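# Divide a tall magnet-block stack into two equal stacks

## Task

Take the tall stack of magnet blocks apart so that it becomes two tidy stacks on the bench with the same height. The neighbouring row of blocks must stay upright and roughly grouped. Both stacks must hold up by themselves with no robot support at the end. Finally open the grippers and move the arms away.

## Robot and tools

Robot: two 6-joint arms, left_arm and right_arm, each with a parallel two-finger gripper. The names are labels only and do not match the sides of a camera image. The scene frame has its origin on the table top midway between the arms, +z up and +x pointing out over the table. left_arm sits on the +y side with its root at (-0.021, +0.329, 0) m, quat_wxyz (+0.995, 0, 0, +0.100). right_arm's root is at (+0.049, -0.307, 0) m, quat_wxyz (+0.997, 0, 0, -0.073).

Gripper geometry: the fingers extend along the gripper's +z axis and close along its y axis. The reported end_effector_position is the point between the pads, roughly 1 cm short of the fingertips. The pad gap is 0.094 m when fully open. A camera mount on each hand adds some bulk close to the wrist.

execute_actions(actions, pictures). actions is a list holding one action, one wait, or nothing.
- Empty list: no command. It returns the state and the pictures.
- Action: {"rows": [...], "steps": n}. n is 7 to 15 control steps of 1/30 s each, default 15. There can be 1 to 15 rows; step k uses row k, and the final row is reused for any steps left over.
- Wait: {"steps": n} with n up to 300. It sends nothing and returns once n steps have passed since the previous result, with your reply time counted in.
- pictures: true adds camera images to an action result.
Each row holds 14 numbers, one block for every arm even when only one arm moves. The order is left_arm waist, shoulder, elbow, wrist pitch, wrist yaw, wrist roll, opening, followed by the same seven for right_arm. The six joint values are absolute target angles in radians on the scale that Joint positions prints. They are not offsets. Stated ranges for each arm: waist -2.618 to 3.054, shoulder 0.000 to 3.142, elbow 0.000 to 3.142, wrist pitch -1.571 to 1.571, wrist yaw -1.571 to 1.571, wrist roll -2.094 to 2.094. The true ends can sit up to 0.036 rad to either side. A call is rejected entirely, and nothing is sent, if a target goes more than 0.036 rad beyond an end and also lies farther out than that joint's last reading. A target past the true end gets clipped to that end, and the message "joint sent to its limit" appears, possibly referring to an earlier action. If that message is missing, do not assume the joint has more room. Opening is absolute, in [-1, 1]: +1 is fully open and -1 is closed.

Motion limits: on each step a joint's target is held within a set distance of its measured angle. Those distances are 0.202 rad for the waist, 0.258 for the shoulder, 0.238 for the elbow, 0.573 for wrist pitch and 0.522 for wrist yaw and roll. If the targets would put a gripper more than 70 mm from where it is now, the whole arm's targets get scaled back. Far moves therefore need several actions or a wait. The last 7 steps of every action run after its result is returned, while you are composing your reply. Between calls the arms keep heading toward the last row you sent. They stop once everything has nearly stopped moving or a step is HELD, and after that only a new action makes them move on.

Results: the state line lists each arm's end_effector_position (m) and end_effector_quat_wxyz in the scene frame. It becomes less accurate at long reach. Joint positions and Joint velocities show, for each arm, its six joints (rad, rad/s) and then the pad gap (m, m/s). grip_measured gives the measured opening on the same -1..1 scale you command, with up to about 1 mm of fixed bias for each gripper. "joint command not followed" means a clearance check changed or blocked that arm's targets on some steps. HELD marks steps on which your row, in whole or in part, was not sent. The joint torques carry offsets, scale errors and noise, and friction can look like a load or hide one. MOTOR HOT appears from 75 °C. An OVER-TEMPERATURE FAULT stops an arm, and at 100 °C the arm goes limp and falls. Avoid long heavy holds.

Gripping: to hold a block, command an opening below grip_measured. About 0.03 below gives a firm grip, and a smaller margin grips more gently. Each pad pushes at most about 50 to 62 N, less on some grippers, with a short peak on first contact.

zoom_image(camera, region): camera is cam_head_left, cam_head_right, cam_left_wrist or cam_right_wrist, each 504x504. region is [x0, y0, x1, y1] in pixels of that camera's latest image, with the origin at the top-left and at most 504 by 504. It returns an enlarged crop. Calibration data (K, distortion, T_world_to_cam) comes with the session and may be off by a few degrees or millimetres. Wrist-camera poses are derived from the joint readings.

read_manual(section): returns only the URDF licence texts ("licences") and does not move anything.

finished_scene(scene): pass the number of the current scene. Before calling it, make sure both stacks stand on their own, the grippers are open and the arms are clear. Replying with no tool call also ends the run.

What to avoid: knocking blocks or anything else off the table, dropping blocks, slamming, striking or pushing hard, and letting the two arms touch or press on each other. Expect an occasional brief tug on a held block or a nudge to a loose one.

Each tool is called after "Call:" by a JSON object that holds its "name" and its "arguments", one argument or row to a line.

## Session

Call:
{"name": "execute_actions", "arguments": {
  "actions": []
}}

Scene clock: 0.00 s of 4600.00 s.
left_arm: end_effector_position=(+0.2079, +0.3457, +0.1646) grip_measured=+1.000 end_effector_quat_wxyz=(+0.123, -0.278, +0.872, -0.384) | right_arm: end_effector_position=(+0.4964, -0.2453, +0.2763) grip_measured=+1.000 end_effector_quat_wxyz=(+0.485, -0.161, +0.859, +0.019)
Joint positions: left_arm=[ 0.478  1.304  0.991 -1.324  0.828  0.091  0.094] | right_arm=[ 0.236  1.462  1.328 -0.427 -0.113 -0.217  0.094]
Joint velocities: left_arm=[ 0.007 -0.012 -0.022  0.022  0.051  0.037  0.   ] | right_arm=[-0.017 -0.002 -0.007  0.037 -0.066 -0.11   0.   ]
Joint torques (N m, as the arm reports them, + toward a larger angle): no reading

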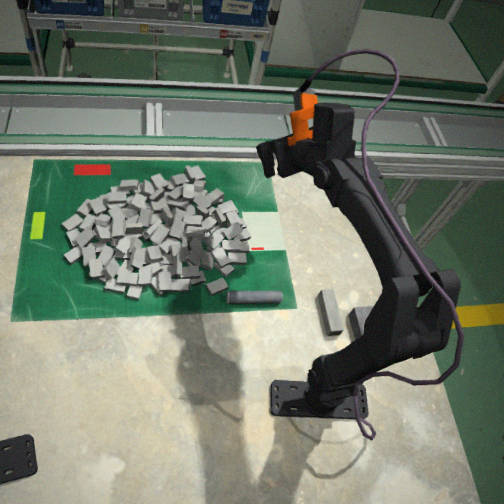

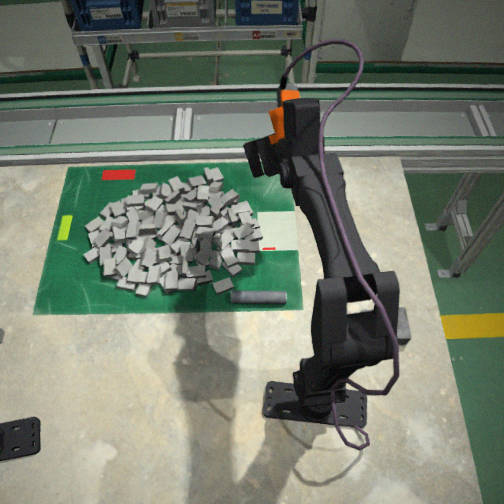

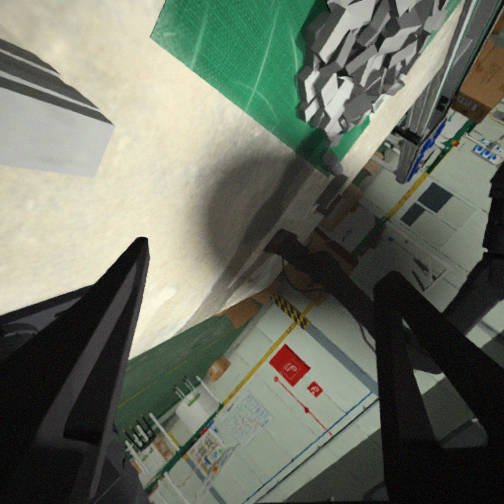

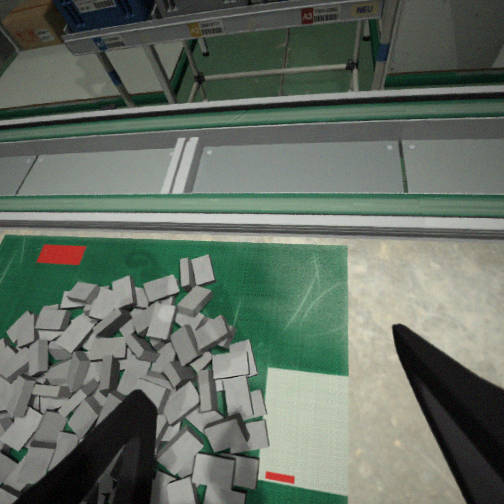

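Call:
{"name": "zoom_image", "arguments": {
  "camera": "cam_head_left",
  "region": [200, 250, 420, 400]
}}

Call:
{"name": "zoom_image", "arguments": {
  "camera": "cam_left_wrist",
  "region": [0, 0, 252, 252]
}}

Call:
{"name": "zoom_image", "arguments": {
  "camera": "cam_left_wrist",
  "region": [250, 120, 400, 270]
}}

Region (200, 250, 420, 400) of cam_head_left's 504x504 image, scaled by 2.291, with more detail than that image has; it fills the top 344 rows of this view, and the rest is white.

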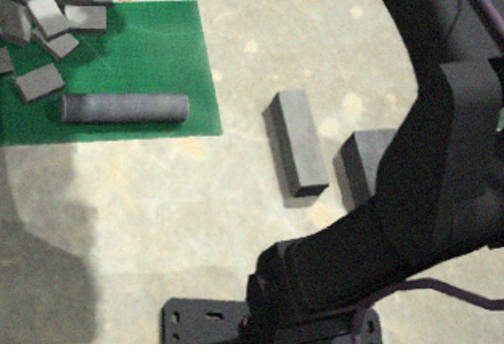

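Region (0, 0, 252, 252) of cam_left_wrist's 504x504 image, scaled by 2.000, with more detail than that image has.

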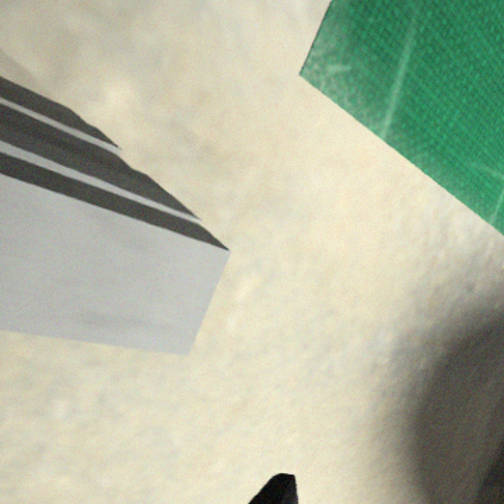

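Region (250, 120, 400, 270) of cam_left_wrist's 504x504 image, scaled by 3.360, with more detail than that image has.

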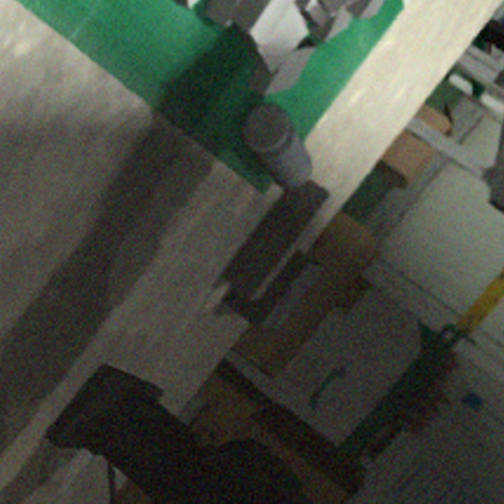

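Call:
{"name": "zoom_image", "arguments": {
  "camera": "cam_head_right",
  "region": [0, 280, 120, 400]
}}

Region (0, 280, 120, 400) of cam_head_right's 504x504 image, scaled by 4.200, with more detail than that image has.

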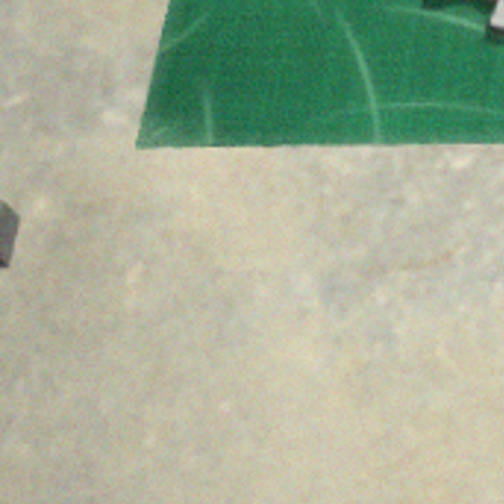

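Call:
{"name": "execute_actions", "arguments": {
  "actions": [
    {"rows": [
[0.477,1.299,0.993,-1.322,0.826,0.091,1, 0.241,1.462,1.328,-0.427,-0.113,-0.217,1],
[0.474,1.288,0.997,-1.318,0.820,0.089,1, 0.253,1.462,1.328,-0.427,-0.113,-0.217,1],
[0.470,1.270,1.003,-1.311,0.810,0.087,1, 0.272,1.462,1.328,-0.427,-0.113,-0.217,1],
[0.465,1.248,1.011,-1.302,0.796,0.084,1, 0.296,1.462,1.328,-0.427,-0.113,-0.217,1],
[0.458,1.222,1.020,-1.291,0.780,0.080,1, 0.324,1.462,1.328,-0.427,-0.113,-0.217,1],
[0.450,1.194,1.030,-1.280,0.762,0.076,1, 0.354,1.462,1.328,-0.427,-0.113,-0.217,1],
[0.440,1.164,1.040,-1.268,0.740,0.072,1, 0.386,1.462,1.328,-0.427,-0.113,-0.217,1],
[0.428,1.132,1.050,-1.255,0.715,0.068,1, 0.420,1.462,1.328,-0.427,-0.113,-0.217,1],
[0.415,1.100,1.058,-1.242,0.688,0.064,1, 0.454,1.462,1.328,-0.427,-0.113,-0.217,1],
[0.400,1.068,1.064,-1.228,0.658,0.060,1, 0.488,1.462,1.328,-0.427,-0.113,-0.217,1],
[0.385,1.036,1.068,-1.213,0.625,0.056,1, 0.522,1.462,1.328,-0.427,-0.113,-0.217,1],
[0.368,1.004,1.070,-1.197,0.590,0.052,1, 0.556,1.462,1.328,-0.427,-0.113,-0.217,1],
[0.350,0.972,1.070,-1.180,0.552,0.048,1, 0.590,1.462,1.328,-0.427,-0.113,-0.217,1],
[0.332,0.940,1.066,-1.163,0.512,0.044,1, 0.624,1.462,1.328,-0.427,-0.113,-0.217,1],
[0.314,0.908,1.060,-1.145,0.470,0.040,1, 0.658,1.462,1.328,-0.427,-0.113,-0.217,1]
], "steps": 15}
  ]
}}

Call:
{"name": "execute_actions", "arguments": {
  "actions": [
    {"rows": [
[0.296,0.878,1.052,-1.127,0.428,0.036,1, 0.690,1.462,1.328,-0.427,-0.113,-0.217,1],
[0.278,0.848,1.042,-1.109,0.386,0.032,1, 0.722,1.462,1.328,-0.427,-0.113,-0.217,1],
[0.260,0.818,1.030,-1.091,0.344,0.028,1, 0.754,1.462,1.328,-0.427,-0.113,-0.217,1],
[0.242,0.790,1.018,-1.073,0.302,0.024,1, 0.786,1.462,1.328,-0.427,-0.113,-0.217,1],
[0.224,0.762,1.006,-1.055,0.260,0.020,1, 0.818,1.462,1.328,-0.427,-0.113,-0.217,1],
[0.206,0.736,0.994,-1.037,0.218,0.016,1, 0.848,1.462,1.328,-0.427,-0.113,-0.217,1],
[0.188,0.712,0.982,-1.020,0.178,0.013,1, 0.876,1.462,1.328,-0.427,-0.113,-0.217,1],
[0.172,0.690,0.971,-1.004,0.140,0.010,1, 0.902,1.462,1.328,-0.427,-0.113,-0.217,1],
[0.157,0.670,0.961,-0.990,0.106,0.008,1, 0.926,1.462,1.328,-0.427,-0.113,-0.217,1],
[0.144,0.653,0.952,-0.978,0.076,0.006,1, 0.947,1.462,1.328,-0.427,-0.113,-0.217,1],
[0.133,0.639,0.945,-0.968,0.051,0.004,1, 0.965,1.462,1.328,-0.427,-0.113,-0.217,1],
[0.124,0.628,0.939,-0.961,0.031,0.002,1, 0.979,1.462,1.328,-0.427,-0.113,-0.217,1],
[0.117,0.619,0.934,-0.955,0.015,0.001,1, 0.990,1.462,1.328,-0.427,-0.113,-0.217,1],
[0.112,0.613,0.931,-0.952,0.005,0.000,1, 0.997,1.462,1.328,-0.427,-0.113,-0.217,1],
[0.110,0.610,0.930,-0.950,0.000,0.000,1, 1.000,1.462,1.328,-0.427,-0.113,-0.217,1]
], "steps": 15}
  ]
}}

Call:
{"name": "execute_actions", "arguments": {
  "actions": [
    {"steps": 18}
  ],
  "pictures": true
}}

Scene clock: 9.10 s of 4600.00 s.
left_arm: end_effector_position=(+0.2036, +0.3472, +0.1728) grip_measured=+1.000 end_effector_quat_wxyz=(+0.154, -0.256, +0.892, -0.340) | right_arm: end_effector_position=(+0.4870, -0.1967, +0.2763) grip_measured=+1.000 end_effector_quat_wxyz=(+0.484, -0.208, +0.849, +0.043)
Joint positions: left_arm=[ 0.455  1.216  0.997 -1.305  0.763  0.077  0.094] | right_arm=[ 0.348  1.462  1.328 -0.427 -0.108 -0.217  0.094]
Joint velocities: left_arm=[-0.286 -0.867  0.159  0.183 -0.447 -0.095  0.   ] | right_arm=[ 0.95   0.002  0.002  0.022 -0.037  0.037  0.   ]
Joint torques (N m, as the arm reports them, + toward a larger angle): left_arm=[-0.85 -4.83 10.66  0.79  0.68  0.06] | right_arm=[ 1.04 -6.5   7.85  1.39 -0.07  0.01]
Steps of this call (steps 1 to 90: nothing new was sent; then 5.83 s passed at rest; steps 91 to 98: the first 8 steps of this action). Readings (joint positions):
91: left_arm=[0.478 1.304 0.991 -1.324 0.826 0.091] | right_arm=[0.236 1.462 1.328 -0.427 -0.113 -0.217]
92: left_arm=[0.478 1.304 0.991 -1.324 0.824 0.090] | right_arm=[0.237 1.462 1.328 -0.427 -0.113 -0.217]
94: left_arm=[0.478 1.298 0.991 -1.323 0.813 0.088] | right_arm=[0.250 1.462 1.328 -0.427 -0.111 -0.217]
98: the state above

Scene clock: 9.60 s of 4600.00 s.
left_arm: end_effector_position=(+0.1909, +0.3629, +0.2415) grip_measured=+1.000 end_effector_quat_wxyz=(+0.380, -0.120, +0.915, -0.061) | right_arm: end_effector_position=(+0.3784, +0.0019, +0.2763) grip_measured=+1.000 end_effector_quat_wxyz=(+0.457, -0.414, +0.770, +0.164)
Joint positions: left_arm=[ 0.207  0.741  1.005 -1.093  0.304  0.027  0.094] | right_arm=[ 0.853  1.462  1.328 -0.427 -0.11  -0.217  0.094]
Joint velocities: left_arm=[-0.471 -0.711 -0.349  0.418 -1.092 -0.022  0.   ] | right_arm=[ 0.823 -0.007  0.007  0.066 -0.007 -0.037  0.   ]
Joint torques (N m, as the arm reports them, + toward a larger angle): left_arm=[-0.46  0.28  5.98  2.07  0.17 -0.04] | right_arm=[-0.06 -6.47  7.9   1.39 -0.05  0.01]
Steps of this call (steps 1 to 7: the last 7 steps of your previous action; steps 8 to 15: the first 8 steps of this action). Readings (joint positions):
8: left_arm=[0.332 0.943 1.042 -1.208 0.566 0.051] | right_arm=[0.633 1.462 1.328 -0.427 -0.109 -0.217]
9: left_arm=[0.314 0.912 1.042 -1.194 0.531 0.048] | right_arm=[0.666 1.462 1.328 -0.427 -0.109 -0.217]
11: left_arm=[0.278 0.853 1.040 -1.163 0.458 0.040] | right_arm=[0.730 1.462 1.328 -0.427 -0.110 -0.217]
15: the state above

Scene clock: 10.20 s of 4600.00 s.
left_arm: end_effector_position=(+0.1843, +0.3950, +0.2516) grip_measured=+1.000 end_effector_quat_wxyz=(+0.431, -0.138, +0.890, +0.064) | right_arm: end_effector_position=(+0.3297, +0.0467, +0.2763) grip_measured=+1.000 end_effector_quat_wxyz=(+0.444, -0.469, +0.738, +0.197)
Joint positions: left_arm=[ 0.12   0.628  0.94  -0.981  0.014  0.004  0.094] | right_arm=[ 0.999  1.462  1.328 -0.427 -0.111 -0.217  0.094]
Joint velocities: left_arm=[-0.002 -0.002  0.002 -0.095 -0.051 -0.081  0.   ] | right_arm=[ 0.007 -0.022  0.002  0.037  0.022  0.037  0.   ]
Joint torques (N m, as the arm reports them, + toward a larger angle): left_arm=[-0.78  0.09  6.26  2.38 -0.07 -0.03] | right_arm=[ 0.04 -6.49  7.92  1.38 -0.06  0.02]
Kept back: nothing.
Steps of this call (steps 1 to 7: the last 7 steps of your previous action; steps 8 to 18: the robot went on to your last target). Readings (joint positions):
1: left_arm=[0.190 0.717 0.993 -1.078 0.267 0.024] | right_arm=[0.881 1.462 1.328 -0.427 -0.110 -0.217]
2: left_arm=[0.175 0.696 0.981 -1.064 0.231 0.021] | right_arm=[0.907 1.462 1.328 -0.427 -0.111 -0.217]
4: left_arm=[0.149 0.663 0.962 -1.041 0.165 0.016] | right_arm=[0.951 1.462 1.328 -0.427 -0.111 -0.217]
8: left_arm=[0.122 0.631 0.941 -1.009 0.073 0.009] | right_arm=[0.997 1.462 1.328 -0.427 -0.111 -0.217]
18: the state above
camera_calibration (this result's frames):
cam_left_wrist: T_world_to_cam=[[0.428399, -0.884365, 0.185398, 0.232358], [-0.903309, -0.424267, 0.0634812, 0.330544], [0.0225178, -0.194667, -0.980611, 0.423616], [0, 0, 0, 1]] pos_world=[0.189503, 0.428193, 0.35134]
cam_right_wrist: T_world_to_cam=[[0.756621, -0.623051, -0.198324, -0.162], [-0.63258, -0.620778, -0.463117, 0.412145], [0.16543, 0.475859, -0.863823, 0.262944], [0, 0, 0, 1]] pos_world=[0.339788, 0.0297923, 0.385879]

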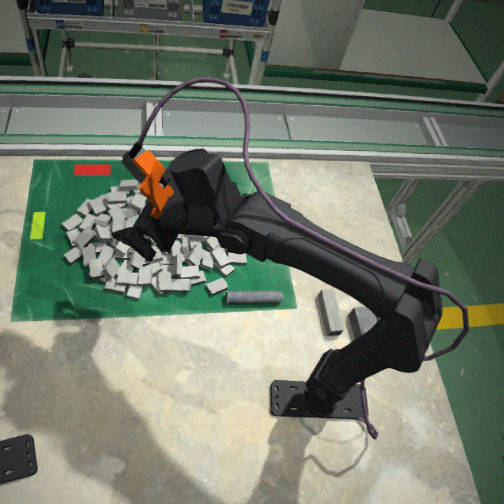

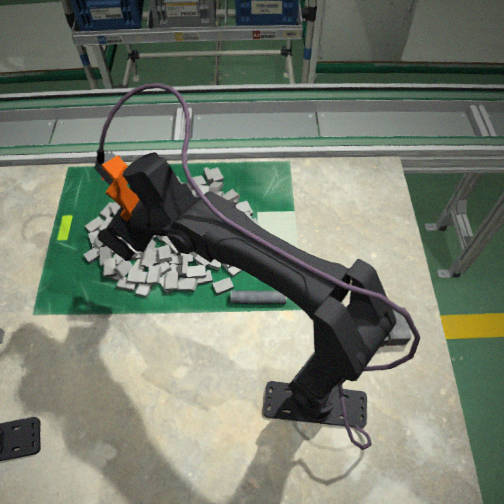

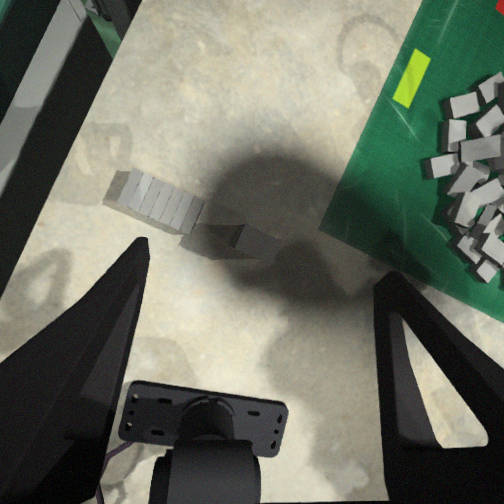

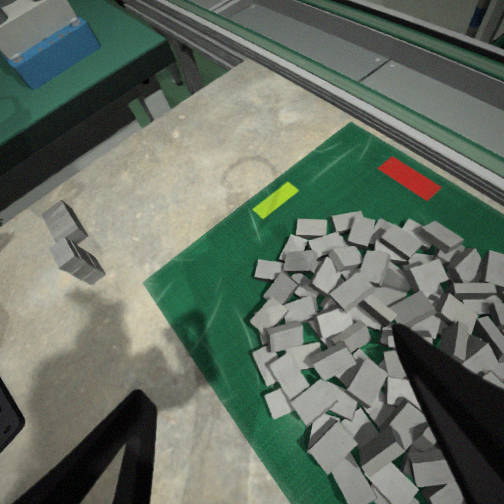

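Call:
{"name": "zoom_image", "arguments": {
  "camera": "cam_left_wrist",
  "region": [90, 130, 310, 300]
}}

Call:
{"name": "zoom_image", "arguments": {
  "camera": "cam_right_wrist",
  "region": [20, 180, 140, 300]
}}

Region (90, 130, 310, 300) of cam_left_wrist's 504x504 image, scaled by 2.291, with more detail than that image has; it fills the top 389 rows of this view, and the rest is white.

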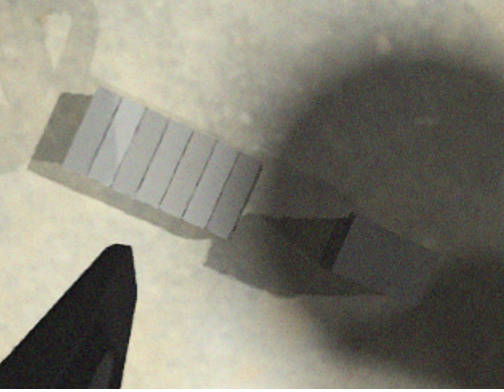

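Region (20, 180, 140, 300) of cam_right_wrist's 504x504 image, scaled by 4.200, with more detail than that image has.

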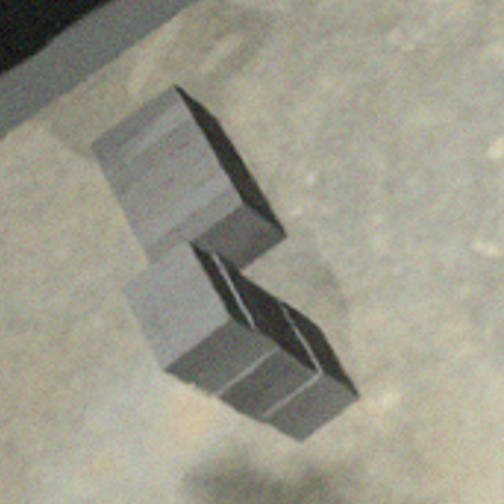

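Call:
{"name": "zoom_image", "arguments": {
  "camera": "cam_left_wrist",
  "region": [210, 200, 300, 290]
}}

Call:
{"name": "zoom_image", "arguments": {
  "camera": "cam_right_wrist",
  "region": [40, 225, 115, 300]
}}

Region (210, 200, 300, 290) of cam_left_wrist's 504x504 image, scaled by 5.600, with more detail than that image has.

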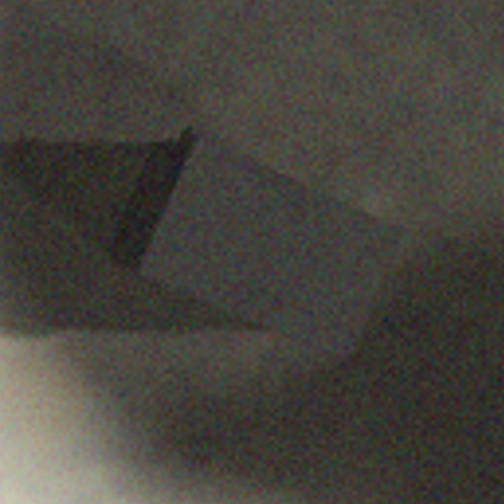

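Region (40, 225, 115, 300) of cam_right_wrist's 504x504 image, scaled by 6.720, with more detail than that image has.

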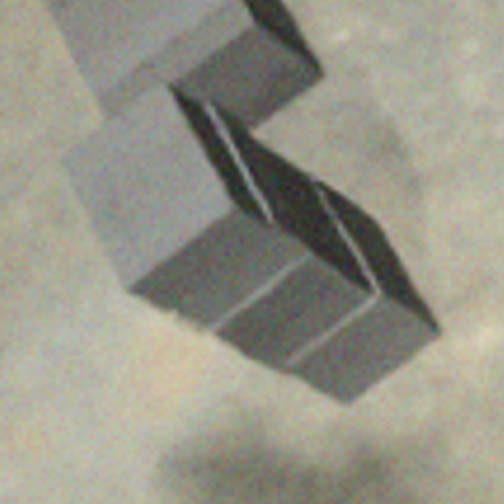

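Call:
{"name": "execute_actions", "arguments": {
  "actions": [
    {"rows": [
[0.110,0.612,0.931,-0.951,0,0.005,1, 1.0,1.462,1.328,-0.427,-0.113,-0.217,1],
[0.109,0.619,0.932,-0.954,0,0.019,0.99, 1.0,1.462,1.328,-0.427,-0.113,-0.217,1],
[0.107,0.630,0.935,-0.958,0,0.043,0.98, 1.0,1.462,1.328,-0.427,-0.113,-0.217,1],
[0.104,0.644,0.938,-0.965,0,0.076,0.96, 1.0,1.462,1.328,-0.427,-0.113,-0.217,1],
[0.101,0.663,0.943,-0.973,0,0.118,0.94, 1.0,1.462,1.328,-0.427,-0.113,-0.217,1],
[0.098,0.686,0.949,-0.982,0,0.168,0.92, 1.0,1.462,1.328,-0.427,-0.113,-0.217,1],
[0.093,0.712,0.955,-0.993,0,0.226,0.90, 1.0,1.462,1.328,-0.427,-0.113,-0.217,1],
[0.088,0.742,0.962,-1.006,0,0.291,0.87, 1.0,1.462,1.328,-0.427,-0.113,-0.217,1],
[0.083,0.774,0.970,-1.020,0,0.363,0.84, 1.0,1.462,1.328,-0.427,-0.113,-0.217,1],
[0.078,0.809,0.979,-1.035,0,0.440,0.80, 1.0,1.462,1.328,-0.427,-0.113,-0.217,1],
[0.071,0.846,0.988,-1.050,0,0.522,0.76, 1.0,1.462,1.328,-0.427,-0.113,-0.217,1],
[0.065,0.885,0.997,-1.067,0,0.608,0.72, 1.0,1.462,1.328,-0.427,-0.113,-0.217,1],
[0.059,0.925,1.007,-1.084,0,0.697,0.68, 1.0,1.462,1.328,-0.427,-0.113,-0.217,1],
[0.052,0.966,1.017,-1.102,0,0.788,0.64, 1.0,1.462,1.328,-0.427,-0.113,-0.217,1],
[0.045,1.008,1.027,-1.119,0,0.880,0.60, 1.0,1.462,1.328,-0.427,-0.113,-0.217,1]
], "steps": 15}
  ]
}}

Call:
{"name": "execute_actions", "arguments": {
  "actions": [
    {"rows": [
[0.038,1.050,1.037,-1.137,0,0.972,0.56, 1.0,1.462,1.328,-0.427,-0.113,-0.217,1],
[0.031,1.091,1.047,-1.154,0,1.063,0.52, 1.0,1.462,1.328,-0.427,-0.113,-0.217,1],
[0.025,1.131,1.057,-1.172,0,1.152,0.48, 1.0,1.462,1.328,-0.427,-0.113,-0.217,1],
[0.019,1.170,1.066,-1.188,0,1.238,0.44, 1.0,1.462,1.328,-0.427,-0.113,-0.217,1],
[0.013,1.207,1.076,-1.204,0,1.320,0.40, 1.0,1.462,1.328,-0.427,-0.113,-0.217,1],
[0.007,1.242,1.084,-1.219,0,1.397,0.36, 1.0,1.462,1.328,-0.427,-0.113,-0.217,1],
[0.002,1.274,1.092,-1.233,0,1.469,0.33, 1.0,1.462,1.328,-0.427,-0.113,-0.217,1],
[-0.003,1.304,1.099,-1.245,0,1.534,0.30, 1.0,1.462,1.328,-0.427,-0.113,-0.217,1],
[-0.008,1.330,1.105,-1.256,0,1.592,0.28, 1.0,1.462,1.328,-0.427,-0.113,-0.217,1],
[-0.011,1.353,1.111,-1.266,0,1.642,0.25, 1.0,1.462,1.328,-0.427,-0.113,-0.217,1],
[-0.014,1.372,1.116,-1.274,0,1.684,0.23, 1.0,1.462,1.328,-0.427,-0.113,-0.217,1],
[-0.017,1.386,1.119,-1.280,0,1.717,0.22, 1.0,1.462,1.328,-0.427,-0.113,-0.217,1],
[-0.019,1.397,1.122,-1.285,0,1.741,0.21, 1.0,1.462,1.328,-0.427,-0.113,-0.217,1],
[-0.020,1.404,1.123,-1.288,0,1.755,0.20, 1.0,1.462,1.328,-0.427,-0.113,-0.217,1],
[-0.020,1.406,1.124,-1.289,0,1.760,0.20, 1.0,1.462,1.328,-0.427,-0.113,-0.217,1]
], "steps": 15}
  ]
}}

Call:
{"name": "execute_actions", "arguments": {
  "actions": [
    {"steps": 20}
  ],
  "pictures": true
}}

Scene clock: 18.83 s of 4600.00 s.
left_arm: end_effector_position=(+0.1907, +0.3953, +0.2414) grip_measured=+0.884 end_effector_quat_wxyz=(+0.403, -0.080, +0.908, +0.086) | right_arm: end_effector_position=(+0.3297, +0.0467, +0.2763) grip_measured=+1.000 end_effector_quat_wxyz=(+0.444, -0.469, +0.738, +0.197)
Joint positions: left_arm=[ 0.105  0.678  0.94  -0.982  0.005  0.127  0.089] | right_arm=[ 0.999  1.462  1.328 -0.427 -0.111 -0.217  0.094]
Joint velocities: left_arm=[-0.12   0.681 -0.002 -0.037  0.022  1.004 -0.023] | right_arm=[-0.007 -0.012 -0.002 -0.007  0.037 -0.081  0.   ]
Joint torques (N m, as the arm reports them, + toward a larger angle): left_arm=[-0.73  2.77  9.32  1.89 -0.03  0.08] | right_arm=[ 0.07 -6.51  7.92  1.38 -0.07  0.03]
Steps of this call (steps 1 to 30: the robot went on to your last target; steps 31 to 90: nothing new was sent; then 5.37 s passed at rest; steps 91 to 98: the first 8 steps of this action). Readings (joint positions):
91: left_arm=[0.119 0.628 0.940 -0.979 0.007 0.004] | right_arm=[0.999 1.462 1.328 -0.427 -0.111 -0.217]
92: left_arm=[0.119 0.628 0.940 -0.979 0.007 0.005] | right_arm=[0.999 1.462 1.328 -0.427 -0.111 -0.217]
94: left_arm=[0.119 0.629 0.940 -0.979 0.007 0.020] | right_arm=[0.999 1.462 1.328 -0.427 -0.111 -0.217]
98: the state above

Scene clock: 19.33 s of 4600.00 s.
left_arm: end_effector_position=(+0.2129, +0.3808, +0.1368) grip_measured=+0.315 end_effector_quat_wxyz=(+0.077, +0.475, +0.874, +0.067) | right_arm: end_effector_position=(+0.3297, +0.0467, +0.2763) grip_measured=+1.000 end_effector_quat_wxyz=(+0.444, -0.469, +0.738, +0.197)
Joint positions: left_arm=[ 0.015  1.254  1.056 -1.169 -0.001  1.21   0.062] | right_arm=[ 0.999  1.462  1.328 -0.427 -0.111 -0.217  0.094]
Joint velocities: left_arm=[-0.159  0.955  0.212 -0.476  0.051  2.161 -0.026] | right_arm=[-0.012 -0.007 -0.012 -0.022 -0.037  0.051  0.   ]
Joint torques (N m, as the arm reports them, + toward a larger angle): left_arm=[-0.63 -3.58  9.86  0.76  0.02  0.  ] | right_arm=[ 0.1  -6.46  7.94  1.37 -0.05  0.03]
Steps of this call (steps 1 to 7: the last 7 steps of your previous action; steps 8 to 15: the first 8 steps of this action). Readings (joint positions):
8: left_arm=[0.059 0.980 0.991 -1.068 0.002 0.636] | right_arm=[0.999 1.462 1.328 -0.427 -0.111 -0.217]
9: left_arm=[0.052 1.021 1.002 -1.082 0.001 0.718] | right_arm=[0.999 1.462 1.328 -0.427 -0.111 -0.217]
11: left_arm=[0.039 1.104 1.022 -1.111 0.000 0.886] | right_arm=[0.999 1.462 1.328 -0.427 -0.111 -0.217]
15: the state above

Scene clock: 20.00 s of 4600.00 s.
left_arm: end_effector_position=(+0.2002, +0.3729, +0.1123) grip_measured=+0.203 end_effector_quat_wxyz=(-0.005, +0.702, +0.712, -0.003) | right_arm: end_effector_position=(+0.3297, +0.0467, +0.2763) grip_measured=+1.000 end_effector_quat_wxyz=(+0.444, -0.469, +0.738, +0.197)
Joint positions: left_arm=[-0.011  1.407  1.094 -1.268 -0.005  1.746  0.056] | right_arm=[ 0.999  1.462  1.328 -0.427 -0.111 -0.217  0.094]
Joint velocities: left_arm=[-0.007 -0.002  0.002  0.007 -0.022  0.051  0.001] | right_arm=[-0.022 -0.002 -0.012 -0.051 -0.022 -0.007  0.   ]
Joint torques (N m, as the arm reports them, + toward a larger angle): left_arm=[-0.71 -4.    9.4   0.17  0.07  0.08] | right_arm=[ 0.06 -6.47  7.92  1.39 -0.05  0.02]
Kept back: nothing.
Steps of this call (steps 1 to 7: the last 7 steps of your previous action; steps 8 to 20: the robot went on to your last target). Readings (joint positions):
1: left_arm=[0.010 1.286 1.062 -1.182 -0.002 1.284] | right_arm=[0.999 1.462 1.328 -0.427 -0.111 -0.217]
2: left_arm=[0.005 1.315 1.068 -1.195 -0.002 1.354] | right_arm=[0.999 1.462 1.328 -0.427 -0.111 -0.217]
4: left_arm=[-0.003 1.361 1.078 -1.217 -0.003 1.476] | right_arm=[0.999 1.462 1.328 -0.427 -0.111 -0.217]
8: left_arm=[-0.011 1.406 1.087 -1.246 -0.004 1.638] | right_arm=[0.999 1.462 1.328 -0.427 -0.111 -0.217]
20: the state above
camera_calibration (this result's frames):
cam_left_wrist: T_world_to_cam=[[-0.969956, -0.243041, 0.0107903, 0.292219], [-0.131352, 0.560518, 0.817659, -0.262039], [-0.204773, 0.791676, -0.575602, -0.0853796], [0, 0, 0, 1]] pos_world=[0.231536, 0.285492, 0.161961]
cam_right_wrist: T_world_to_cam=[[0.756621, -0.623051, -0.198324, -0.162], [-0.63258, -0.620778, -0.463117, 0.412145], [0.16543, 0.475859, -0.863823, 0.262944], [0, 0, 0, 1]] pos_world=[0.339788, 0.0297923, 0.385879]

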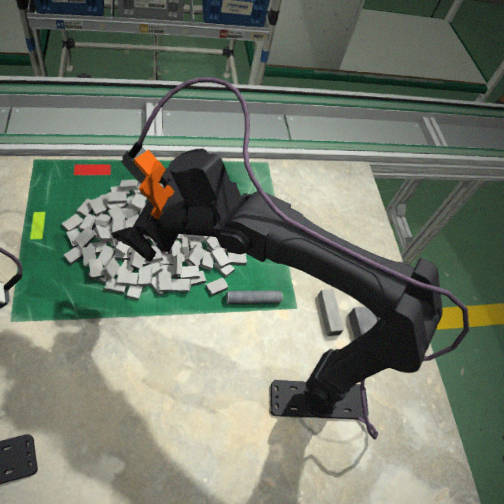

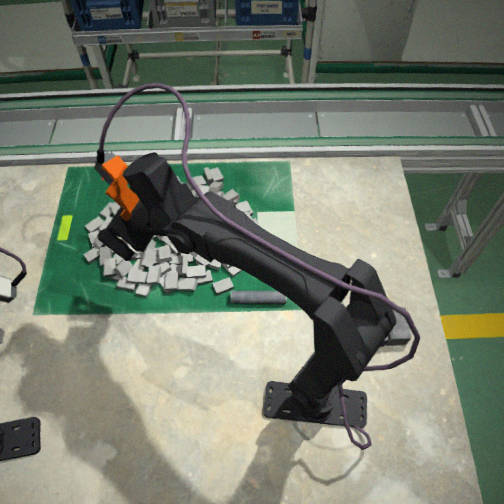

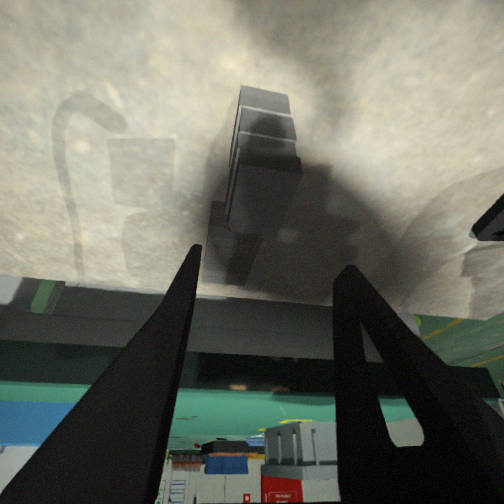

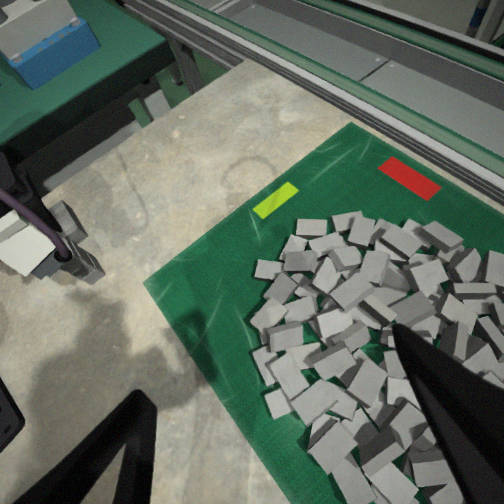

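Call:
{"name": "zoom_image", "arguments": {
  "camera": "cam_left_wrist",
  "region": [180, 70, 370, 290]
}}

Call:
{"name": "zoom_image", "arguments": {
  "camera": "cam_left_wrist",
  "region": [215, 80, 315, 180]
}}

Region (180, 70, 370, 290) of cam_left_wrist's 504x504 image, scaled by 2.291, with more detail than that image has; it fills the left 435 columns of this view, and the rest is white.

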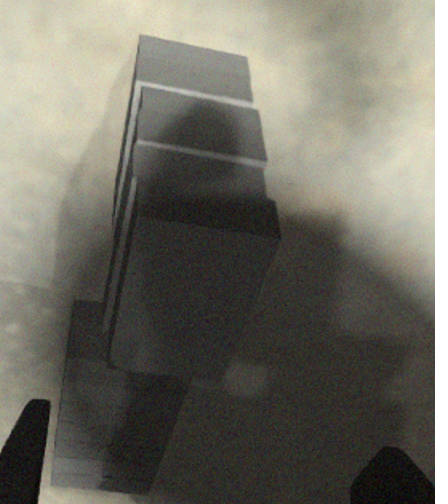

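Region (215, 80, 315, 180) of cam_left_wrist's 504x504 image, scaled by 5.040, with more detail than that image has.

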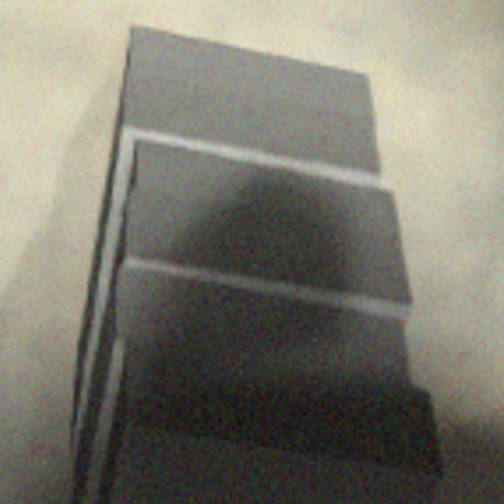

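Call:
{"name": "execute_actions", "arguments": {
  "actions": [
    {"rows": [
[-0.020,1.406,1.100,-1.255,0,1.752,0.20, 1.0,1.462,1.328,-0.427,-0.113,-0.217,1],
[-0.020,1.406,1.084,-1.242,0,1.744,0.20, 1.0,1.462,1.328,-0.427,-0.113,-0.217,1],
[-0.020,1.406,1.083,-1.234,0,1.736,0.20, 1.0,1.462,1.328,-0.427,-0.113,-0.217,1],
[-0.020,1.407,1.079,-1.223,0,1.728,0.20, 1.0,1.462,1.328,-0.427,-0.113,-0.217,1],
[-0.020,1.409,1.073,-1.209,0,1.720,0.20, 1.0,1.462,1.328,-0.427,-0.113,-0.217,1],
[-0.020,1.411,1.065,-1.194,0,1.717,0.20, 1.0,1.462,1.328,-0.427,-0.113,-0.217,1],
[-0.020,1.414,1.055,-1.176,0,1.717,0.20, 1.0,1.462,1.328,-0.427,-0.113,-0.217,1],
[-0.020,1.417,1.043,-1.157,0,1.717,0.20, 1.0,1.462,1.328,-0.427,-0.113,-0.217,1],
[-0.020,1.421,1.030,-1.137,0,1.717,0.20, 1.0,1.462,1.328,-0.427,-0.113,-0.217,1],
[-0.020,1.425,1.016,-1.117,0,1.717,0.20, 1.0,1.462,1.328,-0.427,-0.113,-0.217,1],
[-0.020,1.429,1.000,-1.096,0,1.717,0.20, 1.0,1.462,1.328,-0.427,-0.113,-0.217,1],
[-0.020,1.434,0.985,-1.076,0,1.717,0.20, 1.0,1.462,1.328,-0.427,-0.113,-0.217,1],
[-0.020,1.438,0.970,-1.057,0,1.717,0.20, 1.0,1.462,1.328,-0.427,-0.113,-0.217,1],
[-0.020,1.442,0.954,-1.039,0,1.717,0.20, 1.0,1.462,1.328,-0.427,-0.113,-0.217,1],
[-0.020,1.446,0.940,-1.024,0,1.717,0.20, 1.0,1.462,1.328,-0.427,-0.113,-0.217,1]
], "steps": 15}
  ]
}}

Call:
{"name": "execute_actions", "arguments": {
  "actions": [
    {"rows": [
[-0.020,1.450,0.927,-1.010,0,1.717,0.20, 1.0,1.462,1.328,-0.427,-0.113,-0.217,1],
[-0.020,1.453,0.915,-0.999,0,1.717,0.20, 1.0,1.462,1.328,-0.427,-0.113,-0.217,1],
[-0.020,1.456,0.905,-0.991,0,1.717,0.20, 1.0,1.462,1.328,-0.427,-0.113,-0.217,1],
[-0.020,1.458,0.897,-0.987,0,1.717,0.18, 1.0,1.462,1.328,-0.427,-0.113,-0.217,1],
[-0.020,1.460,0.891,-0.985,0,1.717,0.15, 1.0,1.462,1.328,-0.427,-0.113,-0.217,1],
[-0.020,1.461,0.887,-0.985,0,1.717,0.12, 1.0,1.462,1.328,-0.427,-0.113,-0.217,1],
[-0.020,1.4615,0.886,-0.985,0,1.717,0.09, 1.0,1.462,1.328,-0.427,-0.113,-0.217,1],
[-0.020,1.4615,0.886,-0.985,0,1.717,0.06, 1.0,1.462,1.328,-0.427,-0.113,-0.217,1],
[-0.020,1.4615,0.886,-0.985,0,1.717,0.03, 1.0,1.462,1.328,-0.427,-0.113,-0.217,1],
[-0.020,1.4615,0.886,-0.985,0,1.717,0.0, 1.0,1.462,1.328,-0.427,-0.113,-0.217,1]
], "steps": 10}
  ]
}}

Call:
{"name": "execute_actions", "arguments": {
  "actions": [
    {"steps": 16}
  ],
  "pictures": true
}}

Scene clock: 26.63 s of 4600.00 s.
left_arm: end_effector_position=(+0.2076, +0.3743, +0.1074) grip_measured=+0.203 end_effector_quat_wxyz=(+0.004, +0.698, +0.716, +0.010) | right_arm: end_effector_position=(+0.3297, +0.0467, +0.2763) grip_measured=+1.000 end_effector_quat_wxyz=(+0.444, -0.469, +0.738, +0.197)
Joint positions: left_arm=[-0.011  1.407  1.075 -1.217 -0.006  1.734  0.056] | right_arm=[ 0.999  1.462  1.328 -0.427 -0.111 -0.217  0.094]
Joint velocities: left_arm=[ 0.007 -0.002 -0.271  0.344 -0.022 -0.081 -0.001] | right_arm=[-0.017  0.012 -0.012 -0.066  0.007 -0.051  0.   ]
Joint torques (N m, as the arm reports them, + toward a larger angle): left_arm=[-0.7  -3.25  5.39  0.48  0.09 -0.04] | right_arm=[ 0.09 -6.49  7.93  1.39 -0.06  0.03]
Steps of this call (steps 1 to 30: the robot went on to your last target; steps 31 to 90: nothing new was sent; then 3.37 s passed at rest; steps 91 to 98: the first 8 steps of this action). Readings (joint positions):
91: left_arm=[-0.011 1.407 1.094 -1.269 -0.006 1.754] | right_arm=[0.999 1.462 1.328 -0.427 -0.111 -0.217]
92: left_arm=[-0.011 1.407 1.094 -1.267 -0.006 1.753] | right_arm=[0.999 1.462 1.328 -0.427 -0.111 -0.217]
94: left_arm=[-0.011 1.407 1.094 -1.259 -0.006 1.748] | right_arm=[0.999 1.462 1.328 -0.427 -0.111 -0.217]
98: the state above

Scene clock: 26.97 s of 4600.00 s.
left_arm: end_effector_position=(+0.2039, +0.3736, +0.0637) grip_measured=+0.203 end_effector_quat_wxyz=(-0.003, +0.694, +0.720, +0.001) | right_arm: end_effector_position=(+0.3297, +0.0467, +0.2763) grip_measured=+1.000 end_effector_quat_wxyz=(+0.444, -0.469, +0.738, +0.197)
Joint positions: left_arm=[-0.011  1.447  0.932 -1.058 -0.006  1.724  0.056] | right_arm=[ 0.999  1.462  1.328 -0.427 -0.111 -0.217  0.094]
Joint velocities: left_arm=[-0.012  0.11  -0.364  0.374  0.007  0.051  0.001] | right_arm=[ 0.017 -0.017  0.017 -0.007 -0.081 -0.022  0.   ]
Joint torques (N m, as the arm reports them, + toward a larger angle): left_arm=[-0.72 -4.05  6.03  0.51  0.06 -0.06] | right_arm=[ 0.07 -6.46  7.92  1.39 -0.06  0.04]
Steps of this call (steps 1 to 7: the last 7 steps of your previous action; steps 8 to 10: the first 3 steps of this action). Readings (joint positions):
8: left_arm=[-0.011 1.438 0.960 -1.086 -0.006 1.725] | right_arm=[0.999 1.462 1.328 -0.427 -0.111 -0.217]
9: left_arm=[-0.011 1.443 0.946 -1.071 -0.006 1.725] | right_arm=[0.999 1.462 1.328 -0.427 -0.111 -0.217]
10: the state above

Scene clock: 27.50 s of 4600.00 s.
left_arm: end_effector_position=(+0.2058, +0.3740, +0.0521) grip_measured=+0.003 end_effector_quat_wxyz=(+0.000, +0.694, +0.720, +0.005) | right_arm: end_effector_position=(+0.3297, +0.0467, +0.2763) grip_measured=+1.000 end_effector_quat_wxyz=(+0.444, -0.469, +0.738, +0.197)
Joint positions: left_arm=[-0.011  1.459  0.894 -0.998 -0.006  1.723  0.047] | right_arm=[ 0.999  1.462  1.328 -0.427 -0.111 -0.217  0.094]
Joint velocities: left_arm=[-0.012 -0.002  0.002  0.022  0.022  0.037 -0.001] | right_arm=[-0.007  0.007 -0.007 -0.051  0.007  0.066  0.   ]
Joint torques (N m, as the arm reports them, + toward a larger angle): left_arm=[-0.74 -4.1   5.65  0.56  0.05 -0.06] | right_arm=[ 0.07 -6.5   7.95  1.38 -0.05  0.02]
Kept back: nothing.
Steps of this call (steps 1 to 7: the last 7 steps of your previous action; steps 8 to 16: the robot went on to your last target). Readings (joint positions):
1: left_arm=[-0.011 1.451 0.921 -1.046 -0.006 1.724] | right_arm=[0.999 1.462 1.328 -0.427 -0.111 -0.217]
2: left_arm=[-0.011 1.454 0.911 -1.037 -0.006 1.724] | right_arm=[0.999 1.462 1.328 -0.427 -0.111 -0.217]
4: left_arm=[-0.011 1.458 0.898 -1.024 -0.006 1.724] | right_arm=[0.999 1.462 1.328 -0.427 -0.111 -0.217]
8: left_arm=[-0.011 1.459 0.894 -1.010 -0.006 1.723] | right_arm=[0.999 1.462 1.328 -0.427 -0.111 -0.217]
16: the state above
camera_calibration (this result's frames):
cam_left_wrist: T_world_to_cam=[[-0.964266, -0.264814, -0.0080065, 0.306441], [-0.15894, 0.554039, 0.817178, -0.204647], [-0.211964, 0.789249, -0.57633, -0.117332], [0, 0, 0, 1]] pos_world=[0.238094, 0.287136, 0.102065]
cam_right_wrist: T_world_to_cam=[[0.756621, -0.623051, -0.198324, -0.162], [-0.63258, -0.620778, -0.463117, 0.412145], [0.16543, 0.475859, -0.863823, 0.262944], [0, 0, 0, 1]] pos_world=[0.339788, 0.0297923, 0.385879]

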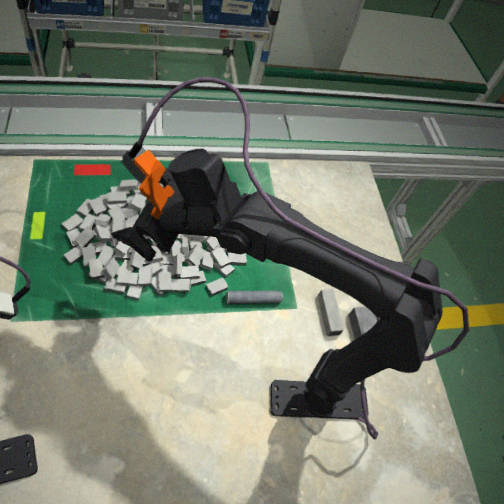

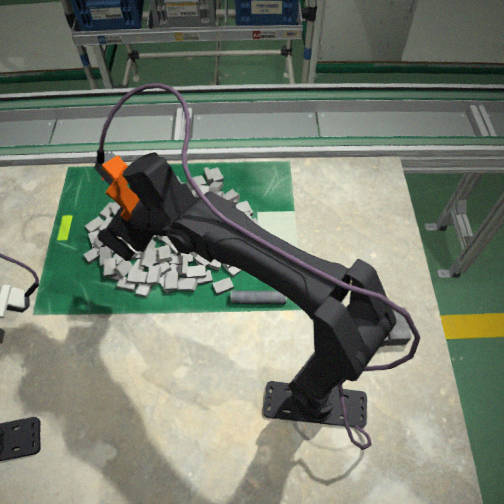

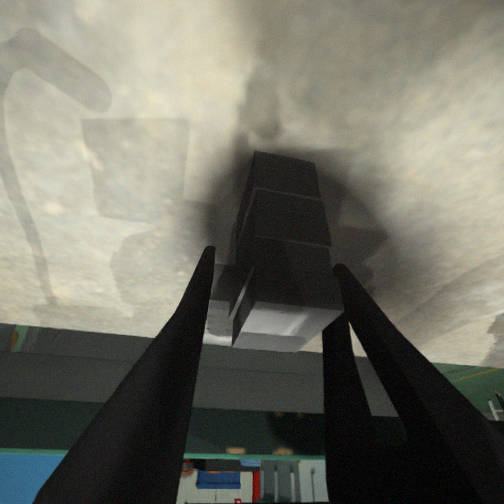

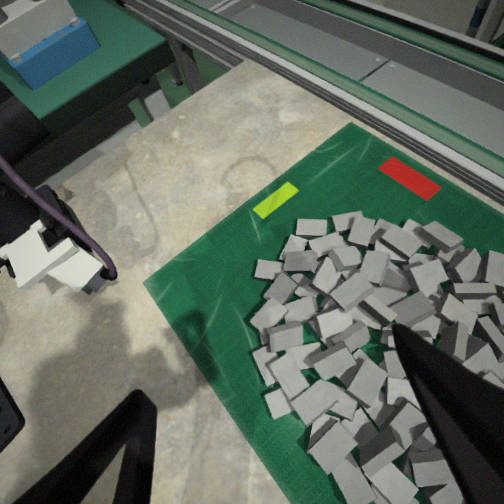

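Call:
{"name": "zoom_image", "arguments": {
  "camera": "cam_left_wrist",
  "region": [180, 140, 400, 360]
}}

Region (180, 140, 400, 360) of cam_left_wrist's 504x504 image, scaled by 2.291, with more detail than that image has.

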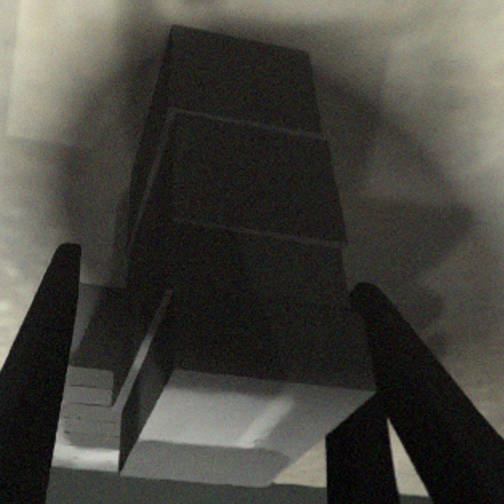

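Call:
{"name": "execute_actions", "arguments": {
  "actions": [
    {"rows": [
[-0.020,1.4615,0.884,-0.987,0,1.717,-0.04, 1.0,1.462,1.328,-0.427,-0.113,-0.217,1],
[-0.020,1.4615,0.882,-0.989,0,1.717,-0.08, 1.0,1.462,1.328,-0.427,-0.113,-0.217,1],
[-0.020,1.4615,0.880,-0.990,0,1.717,-0.12, 1.0,1.462,1.328,-0.427,-0.113,-0.217,1],
[-0.020,1.4615,0.878,-0.990,0,1.717,-0.16, 1.0,1.462,1.328,-0.427,-0.113,-0.217,1],
[-0.020,1.4615,0.878,-0.990,0,1.717,-0.20, 1.0,1.462,1.328,-0.427,-0.113,-0.217,1],
[-0.020,1.4615,0.878,-0.990,0,1.717,-0.24, 1.0,1.462,1.328,-0.427,-0.113,-0.217,1],
[-0.020,1.4615,0.878,-0.990,0,1.717,-0.27, 1.0,1.462,1.328,-0.427,-0.113,-0.217,1],
[-0.020,1.4615,0.878,-0.990,0,1.717,-0.30, 1.0,1.462,1.328,-0.427,-0.113,-0.217,1]
], "steps": 8}
  ]
}}

Call:
{"name": "execute_actions", "arguments": {
  "actions": [
    {"steps": 11}
  ],
  "pictures": true
}}

Call:
{"name": "zoom_image", "arguments": {
  "camera": "cam_left_wrist",
  "region": [180, 140, 400, 360]
}}

Scene clock: 31.73 s of 4600.00 s.
left_arm: end_effector_position=(+0.2061, +0.3740, +0.0521) grip_measured=-0.025 end_effector_quat_wxyz=(+0.001, +0.694, +0.720, +0.006) | right_arm: end_effector_position=(+0.3297, +0.0467, +0.2763) grip_measured=+1.000 end_effector_quat_wxyz=(+0.444, -0.469, +0.738, +0.197)
Joint positions: left_arm=[-0.011  1.459  0.894 -0.996 -0.006  1.723  0.046] | right_arm=[ 0.999  1.462  1.328 -0.427 -0.111 -0.217  0.094]
Joint velocities: left_arm=[ 0.002 -0.007 -0.017 -0.022  0.051  0.125 -0.026] | right_arm=[-0.017 -0.007 -0.007  0.007  0.007 -0.037  0.   ]
Joint torques (N m, as the arm reports them, + toward a larger angle): left_arm=[-0.77 -4.06  5.58  0.55  0.06 -0.06] | right_arm=[ 0.13 -6.47  7.92  1.38 -0.04  0.03]
Steps of this call (steps 1 to 15: the robot went on to your last target; steps 16 to 90: nothing new was sent; then 1.20 s passed at rest; step 91: the first step of this action). Readings (joint positions):
91: the state above

Scene clock: 32.10 s of 4600.00 s.
left_arm: end_effector_position=(+0.2061, +0.3740, +0.0521) grip_measured=-0.297 end_effector_quat_wxyz=(+0.001, +0.694, +0.720, +0.006) | right_arm: end_effector_position=(+0.3297, +0.0467, +0.2763) grip_measured=+1.000 end_effector_quat_wxyz=(+0.444, -0.469, +0.738, +0.197)
Joint positions: left_arm=[-0.011  1.459  0.894 -0.996 -0.006  1.723  0.033] | right_arm=[ 0.999  1.462  1.328 -0.427 -0.111 -0.217  0.094]
Joint velocities: left_arm=[-0.007  0.027 -0.012 -0.081 -0.066 -0.081 -0.001] | right_arm=[ 0.017 -0.012 -0.002 -0.022  0.037 -0.095  0.   ]
Joint torques (N m, as the arm reports them, + toward a larger angle): left_arm=[-0.71 -3.95  4.95  0.52  0.07 -0.06] | right_arm=[ 0.07 -6.45  7.94  1.37 -0.05  0.03]
Kept back: nothing.
Steps of this call (steps 1 to 7: the last 7 steps of your previous action; steps 8 to 11: the robot went on to your last target). Readings (joint positions):
1: left_arm=[-0.011 1.459 0.894 -0.996 -0.006 1.723] | right_arm=[0.999 1.462 1.328 -0.427 -0.111 -0.217]
2: left_arm=[-0.011 1.459 0.894 -0.996 -0.006 1.723] | right_arm=[0.999 1.462 1.328 -0.427 -0.111 -0.217]
4: left_arm=[-0.011 1.459 0.894 -0.996 -0.006 1.723] | right_arm=[0.999 1.462 1.328 -0.427 -0.111 -0.217]
8: left_arm=[-0.011 1.459 0.894 -0.996 -0.006 1.723] | right_arm=[0.999 1.462 1.328 -0.427 -0.111 -0.217]
11: the state above
camera_calibration (this result's frames):
cam_left_wrist: T_world_to_cam=[[-0.964152, -0.265179, -0.00952942, 0.307011], [-0.160378, 0.553746, 0.817095, -0.20422], [-0.2114, 0.789332, -0.576424, -0.117449], [0, 0, 0, 1]] pos_world=[0.238425, 0.287206, 0.102092]
cam_right_wrist: T_world_to_cam=[[0.756621, -0.623051, -0.198324, -0.162], [-0.63258, -0.620778, -0.463117, 0.412145], [0.16543, 0.475859, -0.863823, 0.262944], [0, 0, 0, 1]] pos_world=[0.339788, 0.0297923, 0.385879]

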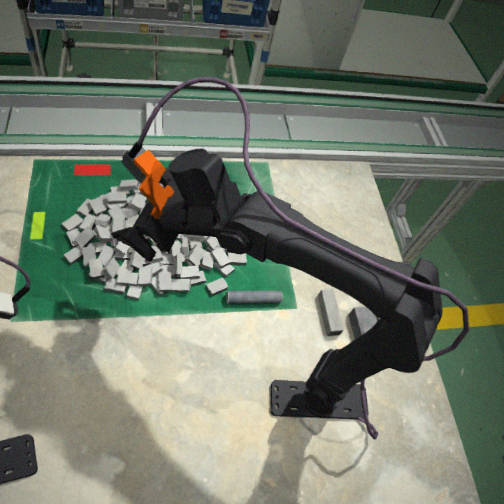

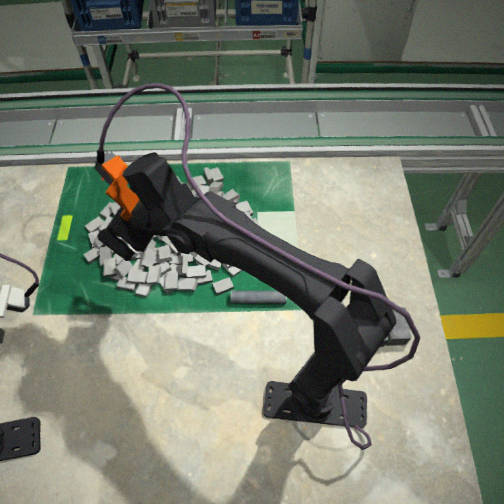

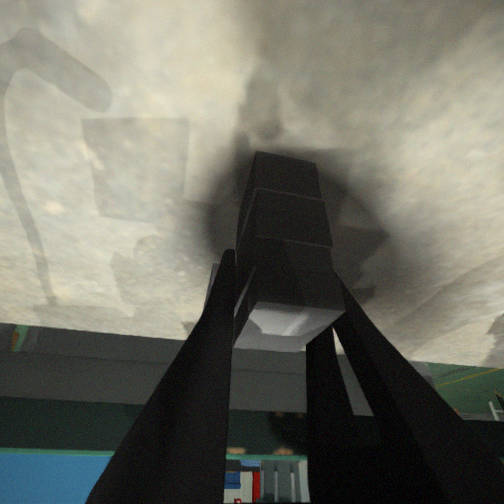

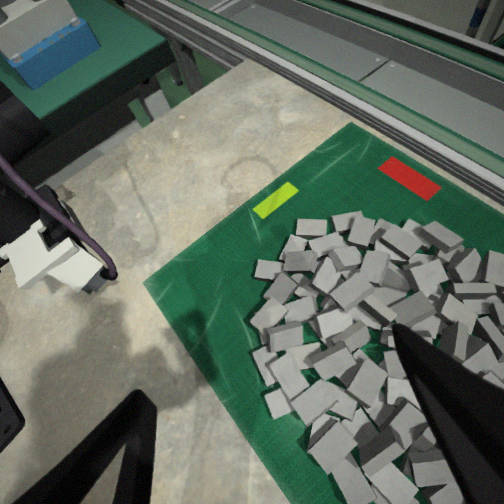

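Region (180, 140, 400, 360) of cam_left_wrist's 504x504 image, scaled by 2.291, with more detail than that image has.

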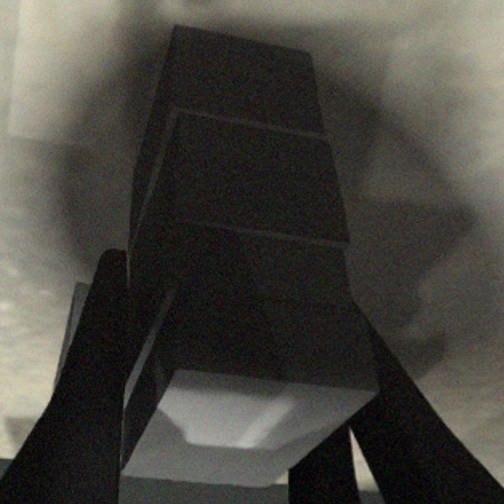

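Call:
{"name": "execute_actions", "arguments": {
  "actions": [
    {"rows": [
[-0.020,1.4615,0.878,-0.985,0,1.717,-0.22, 1.0,1.462,1.328,-0.427,-0.113,-0.217,1],
[-0.020,1.4615,0.878,-0.980,0,1.717,-0.15, 1.0,1.462,1.328,-0.427,-0.113,-0.217,1],
[-0.020,1.4615,0.874,-0.975,0,1.717,-0.12, 1.0,1.462,1.328,-0.427,-0.113,-0.217,1],
[-0.020,1.4615,0.870,-0.971,0,1.717,-0.12, 1.0,1.462,1.328,-0.427,-0.113,-0.217,1],
[-0.020,1.4615,0.867,-0.969,0,1.717,-0.12, 1.0,1.462,1.328,-0.427,-0.113,-0.217,1],
[-0.020,1.4615,0.865,-0.969,0,1.717,-0.12, 1.0,1.462,1.328,-0.427,-0.113,-0.217,1]
], "steps": 10}
  ]
}}

Call:
{"name": "execute_actions", "arguments": {
  "actions": [
    {"steps": 12}
  ]
}}

Scene clock: 35.67 s of 4600.00 s.
left_arm: end_effector_position=(+0.2066, +0.3741, +0.0521) grip_measured=-0.139 end_effector_quat_wxyz=(+0.001, +0.694, +0.720, +0.006) | right_arm: end_effector_position=(+0.3297, +0.0467, +0.2763) grip_measured=+1.000 end_effector_quat_wxyz=(+0.444, -0.469, +0.738, +0.197)
Joint positions: left_arm=[-0.011  1.459  0.894 -0.994 -0.006  1.723  0.04 ] | right_arm=[ 0.999  1.462  1.328 -0.427 -0.111 -0.217  0.094]
Joint velocities: left_arm=[ 0.002 -0.007 -0.002  0.066 -0.007  0.007  0.033] | right_arm=[ 0.002 -0.007 -0.002  0.081  0.051  0.007  0.   ]
Joint torques (N m, as the arm reports them, + toward a larger angle): left_arm=[-0.68 -3.98  4.63  0.6   0.09 -0.07] | right_arm=[ 0.07 -6.44  7.89  1.37 -0.05  0.03]
Steps of this call (steps 1 to 15: the robot went on to your last target; steps 16 to 90: nothing new was sent; then 0.47 s passed at rest; steps 91 to 93: the first 3 steps of this action). Readings (joint positions):
91: left_arm=[-0.011 1.459 0.894 -0.996 -0.006 1.723] | right_arm=[0.999 1.462 1.328 -0.427 -0.111 -0.217]
92: left_arm=[-0.011 1.459 0.894 -0.995 -0.006 1.723] | right_arm=[0.999 1.462 1.328 -0.427 -0.111 -0.217]
93: the state above

Scene clock: 36.07 s of 4600.00 s.
left_arm: end_effector_position=(+0.2038, +0.3736, +0.0477) grip_measured=-0.123 end_effector_quat_wxyz=(-0.000, +0.694, +0.720, +0.004) | right_arm: end_effector_position=(+0.3297, +0.0467, +0.2763) grip_measured=+1.000 end_effector_quat_wxyz=(+0.444, -0.469, +0.738, +0.197)
Joint positions: left_arm=[-0.011  1.459  0.875 -0.981 -0.006  1.723  0.041] | right_arm=[ 0.999  1.462  1.328 -0.427 -0.111 -0.217  0.094]
Joint velocities: left_arm=[ 0.007 -0.002 -0.002  0.007 -0.022 -0.081  0.001] | right_arm=[-0.002  0.007  0.022 -0.022  0.051  0.095  0.   ]
Joint torques (N m, as the arm reports them, + toward a larger angle): left_arm=[-0.76 -4.05  5.55  0.55  0.07 -0.05] | right_arm=[ 0.13 -6.48  7.89  1.37 -0.06  0.02]
Kept back: nothing.
Steps of this call (steps 1 to 7: the last 7 steps of your previous action; steps 8 to 12: the robot went on to your last target). Readings (joint positions):
1: left_arm=[-0.011 1.459 0.893 -0.991 -0.006 1.723] | right_arm=[0.999 1.462 1.328 -0.427 -0.111 -0.217]
2: left_arm=[-0.011 1.459 0.890 -0.987 -0.006 1.723] | right_arm=[0.999 1.462 1.328 -0.427 -0.111 -0.217]
4: left_arm=[-0.011 1.459 0.881 -0.983 -0.006 1.723] | right_arm=[0.999 1.462 1.328 -0.427 -0.111 -0.217]
8: left_arm=[-0.011 1.459 0.875 -0.983 -0.006 1.723] | right_arm=[0.999 1.462 1.328 -0.427 -0.111 -0.217]
12: the state above


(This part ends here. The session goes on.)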